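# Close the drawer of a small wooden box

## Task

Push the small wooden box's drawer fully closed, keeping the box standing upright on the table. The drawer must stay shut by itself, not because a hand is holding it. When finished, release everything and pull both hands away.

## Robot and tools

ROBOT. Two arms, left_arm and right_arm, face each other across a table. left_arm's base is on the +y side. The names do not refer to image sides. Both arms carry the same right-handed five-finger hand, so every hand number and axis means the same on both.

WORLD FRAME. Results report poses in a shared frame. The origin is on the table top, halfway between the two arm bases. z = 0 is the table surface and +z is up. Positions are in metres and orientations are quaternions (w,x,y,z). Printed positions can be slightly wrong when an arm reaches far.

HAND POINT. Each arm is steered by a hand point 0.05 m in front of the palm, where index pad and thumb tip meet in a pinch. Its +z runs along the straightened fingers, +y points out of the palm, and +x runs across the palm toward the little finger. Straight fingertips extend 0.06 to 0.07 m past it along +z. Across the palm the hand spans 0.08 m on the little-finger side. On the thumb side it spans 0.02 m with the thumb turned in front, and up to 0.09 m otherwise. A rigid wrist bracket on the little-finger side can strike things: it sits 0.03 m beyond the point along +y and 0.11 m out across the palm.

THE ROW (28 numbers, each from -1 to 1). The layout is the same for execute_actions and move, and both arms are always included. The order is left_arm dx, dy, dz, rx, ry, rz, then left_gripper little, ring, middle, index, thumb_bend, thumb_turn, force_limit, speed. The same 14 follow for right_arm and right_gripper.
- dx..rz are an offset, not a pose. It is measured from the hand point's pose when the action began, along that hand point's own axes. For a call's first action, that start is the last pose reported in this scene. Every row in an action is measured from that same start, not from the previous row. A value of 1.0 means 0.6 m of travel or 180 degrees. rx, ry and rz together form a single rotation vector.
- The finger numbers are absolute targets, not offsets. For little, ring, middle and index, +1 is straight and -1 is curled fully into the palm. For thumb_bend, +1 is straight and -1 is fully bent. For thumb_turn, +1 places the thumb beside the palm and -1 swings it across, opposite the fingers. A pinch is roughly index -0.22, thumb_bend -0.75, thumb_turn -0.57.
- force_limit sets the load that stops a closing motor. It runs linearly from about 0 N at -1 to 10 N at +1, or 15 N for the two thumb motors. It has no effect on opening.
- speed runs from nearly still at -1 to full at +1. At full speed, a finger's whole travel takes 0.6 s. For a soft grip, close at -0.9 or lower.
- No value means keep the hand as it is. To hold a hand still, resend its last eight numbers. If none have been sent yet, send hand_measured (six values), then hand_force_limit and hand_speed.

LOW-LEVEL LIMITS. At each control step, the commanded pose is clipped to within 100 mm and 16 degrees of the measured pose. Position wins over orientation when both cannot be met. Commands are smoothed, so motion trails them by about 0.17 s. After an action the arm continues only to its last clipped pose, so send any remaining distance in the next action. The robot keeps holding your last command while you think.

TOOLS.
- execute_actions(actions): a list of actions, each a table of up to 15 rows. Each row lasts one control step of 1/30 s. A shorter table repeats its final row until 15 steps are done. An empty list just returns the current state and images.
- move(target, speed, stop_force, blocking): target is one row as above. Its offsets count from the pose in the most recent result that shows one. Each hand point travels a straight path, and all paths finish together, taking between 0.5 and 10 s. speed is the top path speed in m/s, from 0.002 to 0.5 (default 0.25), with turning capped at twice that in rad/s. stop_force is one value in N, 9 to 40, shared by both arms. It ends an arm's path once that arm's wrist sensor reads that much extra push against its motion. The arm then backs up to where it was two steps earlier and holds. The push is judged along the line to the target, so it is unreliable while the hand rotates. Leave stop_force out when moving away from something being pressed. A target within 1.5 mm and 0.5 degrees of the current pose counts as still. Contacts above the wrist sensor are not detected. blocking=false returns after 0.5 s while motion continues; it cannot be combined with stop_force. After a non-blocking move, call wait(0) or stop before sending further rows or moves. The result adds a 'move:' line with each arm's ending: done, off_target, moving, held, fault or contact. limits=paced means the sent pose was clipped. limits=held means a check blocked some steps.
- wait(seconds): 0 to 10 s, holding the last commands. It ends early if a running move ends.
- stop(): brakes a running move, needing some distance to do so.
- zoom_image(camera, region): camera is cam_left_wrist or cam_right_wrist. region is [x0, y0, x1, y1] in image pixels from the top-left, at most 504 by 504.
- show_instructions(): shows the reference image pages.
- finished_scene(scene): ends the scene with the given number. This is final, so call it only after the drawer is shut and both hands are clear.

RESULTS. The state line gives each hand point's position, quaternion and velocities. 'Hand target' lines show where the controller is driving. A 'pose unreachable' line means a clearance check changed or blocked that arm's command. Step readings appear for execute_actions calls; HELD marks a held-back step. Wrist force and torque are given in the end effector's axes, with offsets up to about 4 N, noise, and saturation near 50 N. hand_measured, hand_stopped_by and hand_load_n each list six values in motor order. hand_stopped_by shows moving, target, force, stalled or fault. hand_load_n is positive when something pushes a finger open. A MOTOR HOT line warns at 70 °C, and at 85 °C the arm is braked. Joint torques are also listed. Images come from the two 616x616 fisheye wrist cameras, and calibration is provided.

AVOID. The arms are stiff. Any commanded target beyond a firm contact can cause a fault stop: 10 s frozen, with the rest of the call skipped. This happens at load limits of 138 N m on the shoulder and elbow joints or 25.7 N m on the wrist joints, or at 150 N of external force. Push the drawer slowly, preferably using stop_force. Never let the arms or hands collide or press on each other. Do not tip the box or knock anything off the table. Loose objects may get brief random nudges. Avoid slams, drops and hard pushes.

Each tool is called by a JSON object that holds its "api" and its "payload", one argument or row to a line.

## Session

{"api": "execute_actions", "payload": {
  "actions": []
}}

Scene clock: 0.00 s.
left_arm: end_effector_position=(+0.3028, +0.4690, +0.4815) hand_measured=(+1.000, +1.000, +1.000, +1.000, +1.000, +1.000) hand_load_n=(+0.0, +0.0, +0.0, +0.0, +0.0, +0.0) hand_stopped_by=(target, target, target, target, target, target) hand_force_limit=0.00 hand_speed=-0.80 end_effector_quat_wxyz=(+0.000, +0.324, +0.946, +0.009) end_effector_velocity=(-0.000, +0.001, -0.000) end_effector_angular_velocity=(+0.000, -0.000, +0.001) | right_arm: end_effector_position=(+0.1792, -0.2628, +0.4746) hand_measured=(+1.000, +1.000, +1.000, +1.000, +1.000, +1.000) hand_load_n=(+0.0, +0.0, +0.0, +0.0, +0.0, +0.0) hand_stopped_by=(target, target, target, target, target, target) hand_force_limit=0.00 hand_speed=-0.80 end_effector_quat_wxyz=(+0.003, -0.319, +0.948, +0.014) end_effector_velocity=(+0.000, -0.000, -0.000) end_effector_angular_velocity=(-0.000, +0.001, -0.001)
Joint positions: left_arm=[ 0.566 -1.708  1.326  1.964  1.556 -1.907] | right_arm=[-1.201 -1.717  1.351  1.931  1.543 -1.876]
Joint velocities: left_arm=[ 0.    -0.001  0.001  0.    -0.    -0.   ] | right_arm=[-0.001  0.     0.001 -0.    -0.    -0.   ]
Joint torques (N m, as the arm reports them, + toward a larger angle): no reading
Motor temperatures (°C, as the motors report them): left_arm=[29 27 27 36 32 34] | right_arm=[30 26 27 35 39 38]
Wrist force (N, on the end effector, along its own x y z axes, offset not removed): no reading
Wrist torque (N m, same axes, about the end effector's origin, offset not removed): no reading
Hand target (left_arm): +0.303, +0.469, +0.482; +0.000, +0.324, +0.946, +0.009
Hand target (right_arm): +0.179, -0.263, +0.475; +0.003, -0.319, +0.948, +0.014
camera_calibration (this result's frames):
cam_left_wrist: T_world_to_cam=[[0.659915, 0.7511, 0.019023, -0.566266], [0.632598, -0.569104, 0.525301, -0.173837], [0.405379, -0.33462, -0.850704, 0.571553], [0, 0, 0, 1]] pos_world=[0.25196, 0.517644, 0.588312]
cam_right_wrist: T_world_to_cam=[[-0.494039, 0.865204, 0.0857214, 0.274026], [0.754312, 0.377501, 0.537128, -0.290456], [0.432365, 0.330023, -0.839134, 0.539502], [0, 0, 0, 1]] pos_world=[0.121212, -0.305489, 0.585236]

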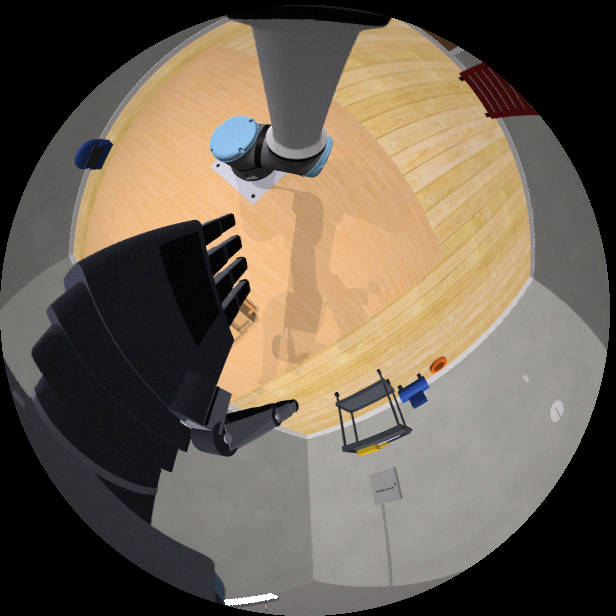

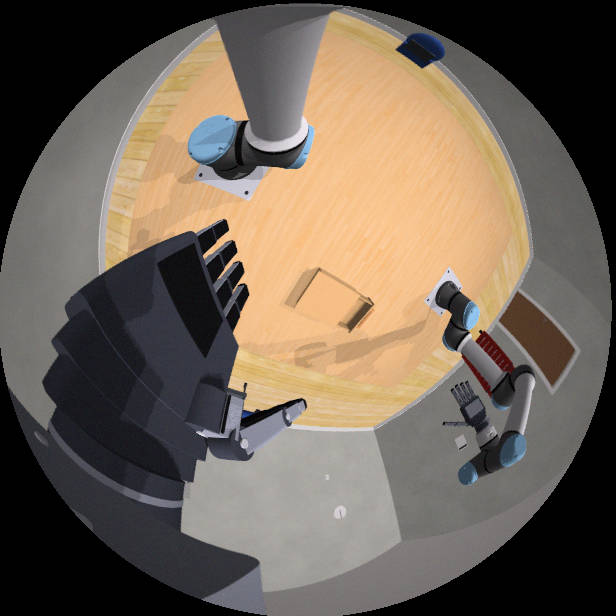

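{"api": "zoom_image", "payload": {
  "camera": "cam_right_wrist",
  "region": [280, 255, 385, 340]
}}

{"api": "zoom_image", "payload": {
  "camera": "cam_left_wrist",
  "region": [215, 270, 295, 350]
}}

Region (280, 255, 385, 340) of cam_right_wrist's 616x616 image, scaled by 4.800, with more detail than that image has; it fills the top 408 rows of this view, and the rest is white.

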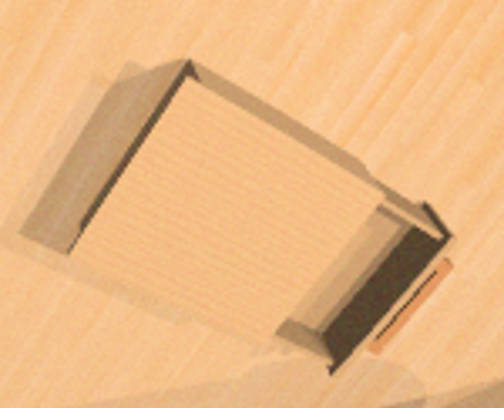

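Region (215, 270, 295, 350) of cam_left_wrist's 616x616 image, scaled by 6.300, with more detail than that image has.

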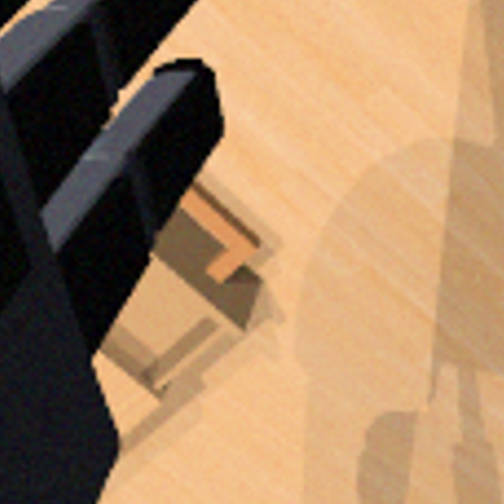

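{"api": "move", "payload": {
  "target": [-0.3049, -0.1975, 0.6625, 0.0327, -0.0087, -0.1961, 1, 1, 1, 1, 1, 1, 0.0, -0.8, -0.3759, 0.0018, 0.6234, -0.0975, -0.0367, 0.2184, 1, 1, 1, 1, 1, 1, 0.0, -0.8],
  "speed": 0.4
}}

Scene clock: 6.67 s.
left_arm: end_effector_position=(+0.3770, +0.2704, +0.0809) hand_measured=(+1.000, +1.000, +1.000, +1.000, +1.000, +1.000) hand_load_n=(+0.0, +0.0, +0.0, +0.0, +0.0, +0.0) hand_stopped_by=(target, target, target, target, target, target) hand_force_limit=0.00 hand_speed=-0.80 end_effector_quat_wxyz=(+0.001, -0.022, -0.999, +0.043) end_effector_velocity=(+0.001, -0.001, -0.001) end_effector_angular_velocity=(-0.000, -0.001, +0.002) | right_arm: end_effector_position=(+0.3568, -0.1165, +0.1041) hand_measured=(+1.000, +1.000, +1.000, +1.000, +1.000, +1.000) hand_load_n=(+0.0, +0.0, +0.0, +0.0, +0.0, +0.0) hand_stopped_by=(target, target, target, target, target, target) hand_force_limit=0.00 hand_speed=-0.80 end_effector_quat_wxyz=(+0.004, +0.022, +0.985, +0.173) end_effector_velocity=(+0.001, +0.001, -0.002) end_effector_angular_velocity=(+0.000, +0.000, -0.003)
Joint positions: left_arm=[ 0.514 -1.111  1.647  0.96   1.617 -2.577] | right_arm=[-1.112 -1.226  1.845  0.787  1.262 -1.07 ]
Joint velocities: left_arm=[ 0.     0.004 -0.002 -0.002 -0.001 -0.001] | right_arm=[ 0.003  0.006 -0.002 -0.005  0.001  0.006]
Joint torques (N m, as the arm reports them, + toward a larger angle): left_arm=[ 10.15 -28.41 -28.07   0.38  -2.54  -1.83] | right_arm=[ 10.41 -17.82 -22.    -0.66   1.82   2.4 ]
Motor temperatures (°C, as the motors report them): left_arm=[29 27 27 36 32 34] | right_arm=[30 26 27 35 39 38]
Wrist force (N, on the end effector, along its own x y z axes, offset not removed): left_arm=[-0.2 0.9 -2.1] | right_arm=[2.3 -1.5 0.7]
Wrist torque (N m, same axes, about the end effector's origin, offset not removed): left_arm=[0.32 0.29 -0.09] | right_arm=[-0.40 -0.48 0.22]
Hand target (left_arm): +0.377, +0.270, +0.081; -0.001, +0.022, +0.999, -0.043
Hand target (right_arm): +0.357, -0.116, +0.104; +0.004, +0.022, +0.985, +0.173
Off the commanded pose (left_arm): 0.000 m, 0 deg.
Off the commanded pose (right_arm): 0.001 m, 0 deg.
move: done
camera_calibration (this result's frames):
cam_left_wrist: T_world_to_cam=[[0.104312, 0.990931, -0.0847071, -0.305425], [0.844343, -0.043229, 0.534056, -0.346051], [0.525551, -0.12723, -0.841195, 0.0320488], [0, 0, 0, 1]] pos_world=[0.307203, 0.291773, 0.185898]
cam_right_wrist: T_world_to_cam=[[0.169522, 0.903163, 0.394409, 0.00251504], [0.82222, -0.35025, 0.448641, -0.380442], [0.543338, 0.248237, -0.801974, 0.0505981], [0, 0, 0, 1]] pos_world=[0.284889, -0.148081, 0.210268]

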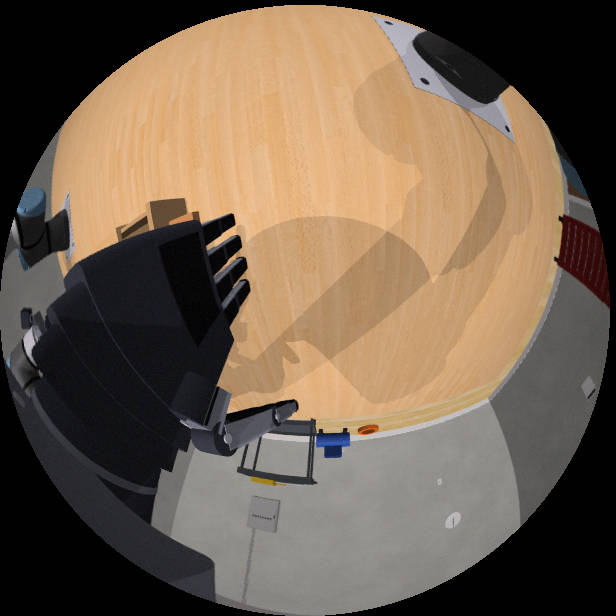

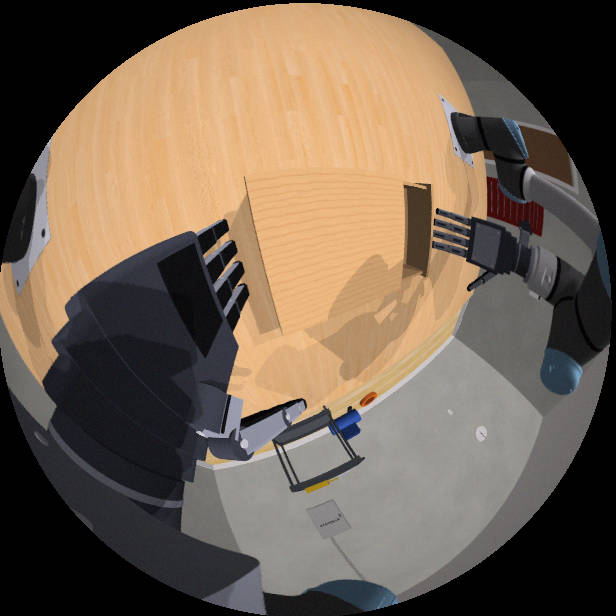

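{"api": "zoom_image", "payload": {
  "camera": "cam_right_wrist",
  "region": [190, 160, 340, 350]
}}

{"api": "zoom_image", "payload": {
  "camera": "cam_right_wrist",
  "region": [380, 165, 500, 295]
}}

{"api": "zoom_image", "payload": {
  "camera": "cam_left_wrist",
  "region": [100, 180, 260, 300]
}}

Region (190, 160, 340, 350) of cam_right_wrist's 616x616 image, scaled by 2.653, with more detail than that image has; it fills the left 398 columns of this view, and the rest is white.

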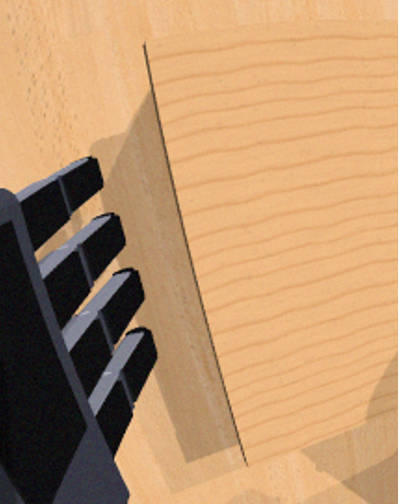

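Region (380, 165, 500, 295) of cam_right_wrist's 616x616 image, scaled by 3.877, with more detail than that image has; it fills the left 465 columns of this view, and the rest is white.

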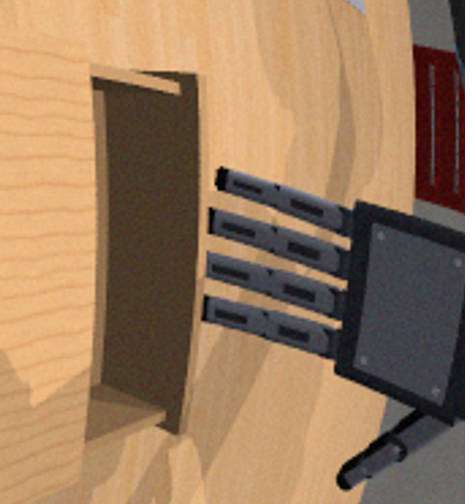

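Region (100, 180, 260, 300) of cam_left_wrist's 616x616 image, scaled by 3.150, with more detail than that image has; it fills the top 378 rows of this view, and the rest is white.

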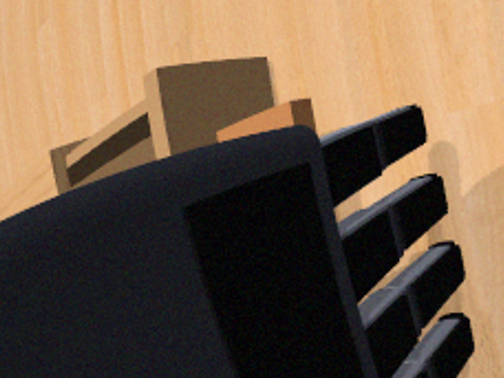

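{"api": "move", "payload": {
  "target": [0, -0.1528, 0.0134, 0, 0, 0, 1, 1, 1, 1, 1, 1, 0.0, -0.8, 0, 0.0470, 0.0171, 0, 0, 0, 1, 1, 1, 1, 1, 1, 0.0, -0.8],
  "speed": 0.085,
  "stop_force": 15
}}

Scene clock: 10.90 s.
left_arm: end_effector_position=(+0.3729, +0.1788, +0.0807) hand_measured=(+1.000, +1.000, +1.000, +1.000, +1.000, +1.000) hand_load_n=(+0.0, -1.0, -2.0, -3.0, +0.0, +0.0) hand_stopped_by=(target, target, target, target, target, target) hand_force_limit=0.00 hand_speed=-0.80 end_effector_quat_wxyz=(+0.001, -0.022, -0.999, +0.043) end_effector_velocity=(+0.000, -0.003, -0.000) end_effector_angular_velocity=(+0.000, +0.000, +0.001) | right_arm: end_effector_position=(+0.3581, -0.0867, +0.1041) hand_measured=(+1.000, +1.000, +1.000, +1.000, +1.000, +1.000) hand_load_n=(+0.0, +0.5, +0.0, +0.0, +0.0, +0.0) hand_stopped_by=(target, target, target, target, target, target) hand_force_limit=0.00 hand_speed=-0.80 end_effector_quat_wxyz=(+0.004, +0.022, +0.985, +0.173) end_effector_velocity=(-0.001, +0.002, +0.000) end_effector_angular_velocity=(+0.000, -0.000, +0.002)
Joint positions: left_arm=[ 0.415 -0.973  1.423  1.043  1.61  -2.675] | right_arm=[-1.043 -1.182  1.774  0.793  1.274 -0.999]
Joint velocities: left_arm=[-0.002  0.005 -0.009  0.003 -0.    -0.003] | right_arm=[ 0.004  0.001 -0.002  0.     0.     0.002]
Joint torques (N m, as the arm reports them, + toward a larger angle): left_arm=[-13.92 -33.94 -31.36   1.75  -1.46  -1.48] | right_arm=[ 11.55 -17.99 -27.11   3.53   0.17   2.25]
Motor temperatures (°C, as the motors report them): left_arm=[29 27 27 36 32 34] | right_arm=[30 26 27 35 39 38]
Wrist force (N, on the end effector, along its own x y z axes, offset not removed): left_arm=[-1.3 7.9 -2.4] | right_arm=[1.1 -7.7 -0.5]
Wrist torque (N m, same axes, about the end effector's origin, offset not removed): left_arm=[0.16 0.20 -0.07] | right_arm=[0.04 -0.05 -0.06]
Hand target (left_arm): +0.373, +0.178, +0.081; -0.001, +0.022, +0.999, -0.043
Hand target (right_arm): +0.358, -0.087, +0.104; +0.004, +0.022, +0.985, +0.173
Off the commanded pose (left_arm): 0.000 m, 0 deg.
Off the commanded pose (right_arm): 0.000 m, 0 deg.
move: done
camera_calibration (this result's frames):
cam_left_wrist: T_world_to_cam=[[0.104328, 0.990916, -0.0848607, -0.214229], [0.844383, -0.0431694, 0.533998, -0.346528], [0.525484, -0.127366, -0.841216, 0.0224731], [0, 0, 0, 1]] pos_world=[0.303143, 0.200186, 0.18577]
cam_right_wrist: T_world_to_cam=[[0.169544, 0.903153, 0.394423, -0.0246668], [0.822302, -0.350235, 0.448503, -0.371065], [0.543207, 0.248294, -0.802045, 0.0424638], [0, 0, 0, 1]] pos_world=[0.286243, -0.118226, 0.210211]

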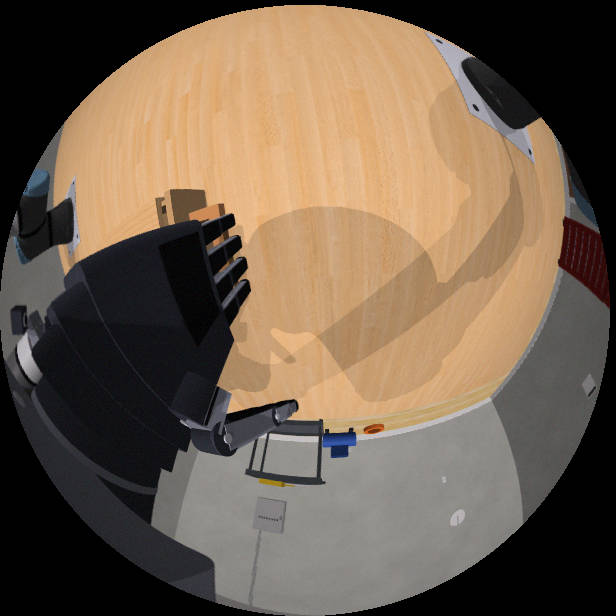

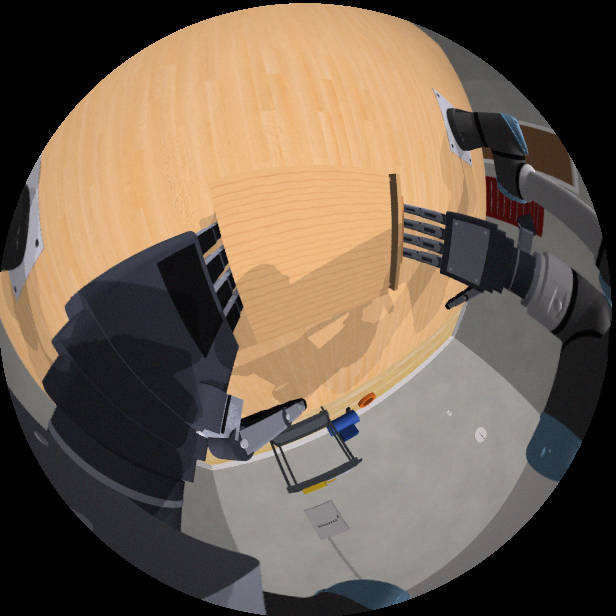

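{"api": "zoom_image", "payload": {
  "camera": "cam_right_wrist",
  "region": [360, 165, 460, 300]
}}

{"api": "zoom_image", "payload": {
  "camera": "cam_left_wrist",
  "region": [130, 170, 250, 260]
}}

Region (360, 165, 460, 300) of cam_right_wrist's 616x616 image, scaled by 3.733, with more detail than that image has; it fills the left 373 columns of this view, and the rest is white.

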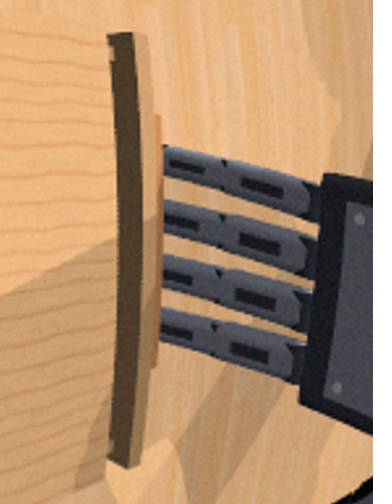

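Region (130, 170, 250, 260) of cam_left_wrist's 616x616 image, scaled by 4.200, with more detail than that image has; it fills the top 378 rows of this view, and the rest is white.

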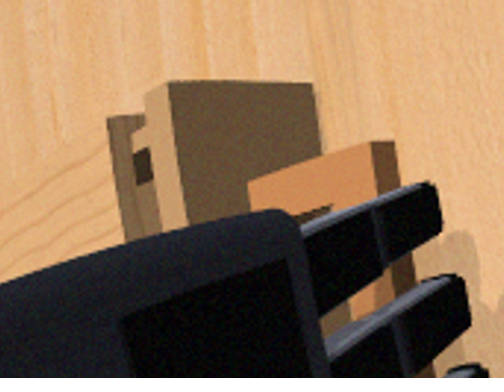

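{"api": "move", "payload": {
  "target": [0, -0.0290, 0.0025, 0, 0, 0, 1, 1, 1, 1, 1, 1, 0.0, -0.8, 0, 0, 0, 0, 0, 0, 1, 1, 1, 1, 1, 1, 0.0, -0.8],
  "speed": 0.022,
  "stop_force": 9
}}

Scene clock: 12.63 s.
left_arm: end_effector_position=(+0.3723, +0.1639, +0.0808) hand_measured=(+1.000, +1.000, +0.998, +0.998, +1.000, +1.000) hand_load_n=(+0.0, -5.5, -6.5, -7.5, +0.0, +0.0) hand_stopped_by=(target, target, target, target, target, target) hand_force_limit=0.00 hand_speed=-0.80 end_effector_quat_wxyz=(+0.001, -0.022, -0.999, +0.044) end_effector_velocity=(+0.000, +0.004, +0.000) end_effector_angular_velocity=(-0.004, +0.001, +0.000) | right_arm: end_effector_position=(+0.3581, -0.0867, +0.1041) hand_measured=(+1.000, +1.000, +1.000, +1.000, +1.000, +1.000) hand_load_n=(+0.0, +0.5, +0.5, +0.0, +0.0, +0.0) hand_stopped_by=(target, target, target, target, target, target) hand_force_limit=0.00 hand_speed=-0.80 end_effector_quat_wxyz=(+0.004, +0.022, +0.985, +0.173) end_effector_velocity=(+0.000, +0.000, +0.000) end_effector_angular_velocity=(+0.000, +0.000, -0.001)
Joint positions: left_arm=[ 0.402 -0.948  1.381  1.059  1.608 -2.688] | right_arm=[-1.043 -1.182  1.774  0.793  1.274 -0.999]
Joint velocities: left_arm=[ 0.005 -0.009  0.014 -0.008  0.003  0.005] | right_arm=[ 0.    -0.    -0.     0.     0.     0.001]
Joint torques (N m, as the arm reports them, + toward a larger angle): left_arm=[  2.84 -44.18 -11.94  -4.39   6.3    1.74] | right_arm=[ -7.45 -39.92  -8.09  -3.47  -5.99  -2.1 ]
Motor temperatures (°C, as the motors report them): left_arm=[29 27 27 36 32 34] | right_arm=[30 26 27 35 39 38]
Wrist force (N, on the end effector, along its own x y z axes, offset not removed): left_arm=[-3.3 19.6 -5.5] | right_arm=[3.3 -22.2 -10.5]
Wrist torque (N m, same axes, about the end effector's origin, offset not removed): left_arm=[-0.60 0.31 0.00] | right_arm=[0.61 0.31 -0.62]
Hand target (left_arm): +0.372, +0.165, +0.081; -0.001, +0.022, +0.999, -0.043
Hand target (right_arm): +0.358, -0.087, +0.104; +0.004, +0.022, +0.985, +0.173
Off the commanded pose (left_arm): 0.003 m, 0 deg.
Off the commanded pose (right_arm): 0.000 m, 0 deg.
move: contact (left_arm)
camera_calibration (this result's frames):
cam_left_wrist: T_world_to_cam=[[0.104406, 0.990903, -0.0849193, -0.199466], [0.844245, -0.0431718, 0.534216, -0.346621], [0.52569, -0.127468, -0.841072, 0.020883], [0, 0, 0, 1]] pos_world=[0.302481, 0.185349, 0.185796]
cam_right_wrist: T_world_to_cam=[[0.169525, 0.903264, 0.394177, -0.0245944], [0.822349, -0.350078, 0.44854, -0.371043], [0.543143, 0.248112, -0.802145, 0.0424945], [0, 0, 0, 1]] pos_world=[0.286215, -0.118222, 0.210209]

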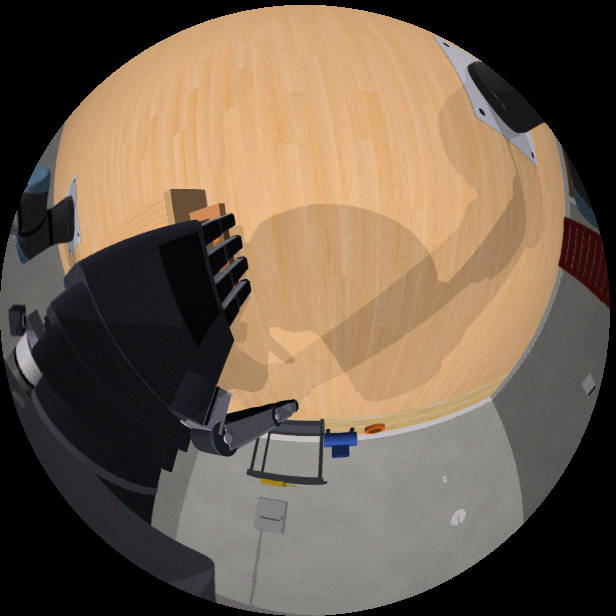

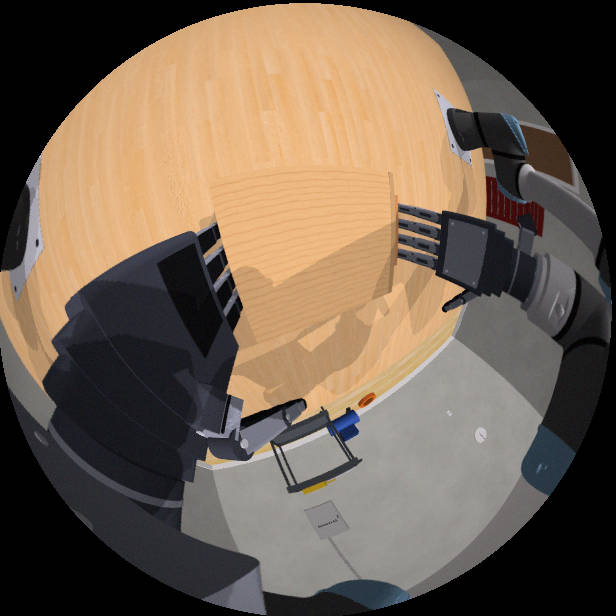

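The drawer is shut. Both hands now back away.

{"api": "move", "payload": {
  "target": [0, 0.1875, -0.1503, 0, 0, 0, 1, 1, 1, 1, 1, 1, 0.0, -0.8, 0, -0.1423, -0.1937, 0, 0, 0, 1, 1, 1, 1, 1, 1, 0.0, -0.8],
  "speed": 0.3
}}

Scene clock: 14.07 s.
left_arm: end_effector_position=(+0.3775, +0.2835, +0.1608) hand_measured=(+1.000, +1.000, +1.000, +1.000, +1.000, +1.000) hand_load_n=(+0.0, +0.0, +0.0, +0.0, +0.0, +0.0) hand_stopped_by=(target, target, target, target, target, target) hand_force_limit=0.00 hand_speed=-0.80 end_effector_quat_wxyz=(+0.001, -0.022, -0.999, +0.043) end_effector_velocity=(+0.000, +0.001, +0.001) end_effector_angular_velocity=(-0.001, -0.001, -0.002) | right_arm: end_effector_position=(+0.3528, -0.2059, +0.1841) hand_measured=(+1.000, +1.000, +1.000, +1.000, +1.000, +1.000) hand_load_n=(+0.0, +0.0, +0.0, +0.0, +0.0, +0.0) hand_stopped_by=(target, target, target, target, target, target) hand_force_limit=0.00 hand_speed=-0.80 end_effector_quat_wxyz=(+0.004, +0.022, +0.985, +0.173) end_effector_velocity=(+0.000, -0.003, +0.001) end_effector_angular_velocity=(+0.001, +0.002, +0.000)
Joint positions: left_arm=[ 0.531 -1.211  1.57   1.139  1.618 -2.56 ] | right_arm=[-1.366 -1.454  1.924  1.02   1.232 -1.335]
Joint velocities: left_arm=[ 0.002 -0.004  0.001  0.001 -0.     0.004] | right_arm=[-0.01  -0.004  0.002  0.007 -0.002 -0.011]
Joint torques (N m, as the arm reports them, + toward a larger angle): left_arm=[ 10.24 -36.41  -5.04   3.62   3.08   1.59] | right_arm=[-11.55 -30.59  -5.32   4.91  -3.62  -2.4 ]
Motor temperatures (°C, as the motors report them): left_arm=[29 27 27 36 32 34] | right_arm=[30 26 27 35 39 38]
Wrist force (N, on the end effector, along its own x y z axes, offset not removed): left_arm=[0.3 1.7 -0.3] | right_arm=[-0.4 -1.7 1.9]
Wrist torque (N m, same axes, about the end effector's origin, offset not removed): left_arm=[0.37 0.15 -0.08] | right_arm=[-0.48 -0.15 0.07]
Hand target (left_arm): +0.378, +0.284, +0.161; -0.001, +0.022, +0.999, -0.043
Hand target (right_arm): +0.353, -0.206, +0.184; +0.004, +0.022, +0.985, +0.173
Off the commanded pose (left_arm): 0.000 m, 0 deg.
Off the commanded pose (right_arm): 0.001 m, 0 deg.
move: done
camera_calibration (this result's frames):
cam_left_wrist: T_world_to_cam=[[0.104395, 0.990918, -0.0847536, -0.311736], [0.84417, -0.0432334, 0.53433, -0.388635], [0.525813, -0.127328, -0.841017, 0.100565], [0, 0, 0, 1]] pos_world=[0.30774, 0.304908, 0.265815]
cam_right_wrist: T_world_to_cam=[[0.169574, 0.903346, 0.393968, 0.0525009], [0.821891, -0.350219, 0.449268, -0.444389], [0.543819, 0.247614, -0.80184, 0.138751], [0, 0, 0, 1]] pos_world=[0.280881, -0.237417, 0.290223]

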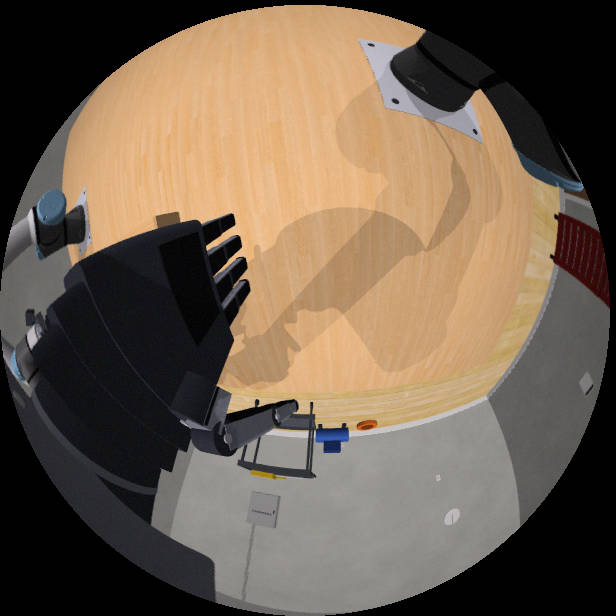

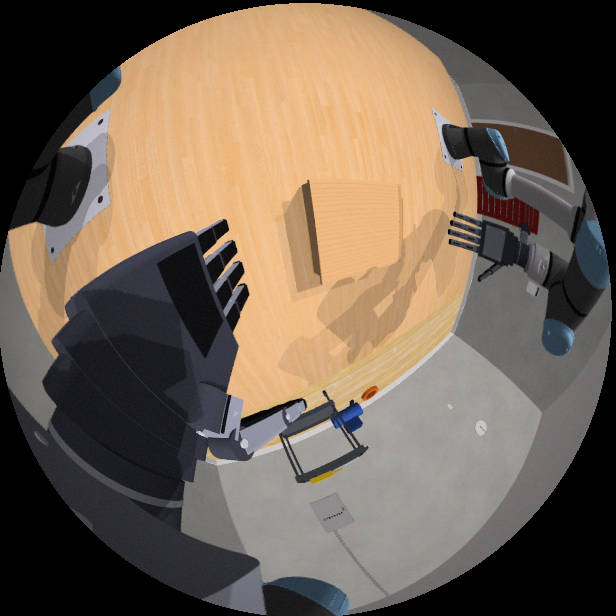

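{"api": "zoom_image", "payload": {
  "camera": "cam_right_wrist",
  "region": [290, 165, 430, 300]
}}

Region (290, 165, 430, 300) of cam_right_wrist's 616x616 image, scaled by 3.600, with more detail than that image has; it fills the top 486 rows of this view, and the rest is white.

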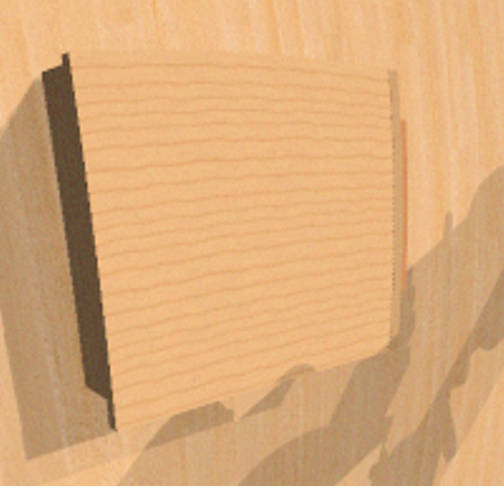

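The drawer is fully closed with no gap, the box is upright, and both hands are clear.

{"api": "finished_scene", "payload": {
  "scene": 2
}}

The scene is finished: the task was done.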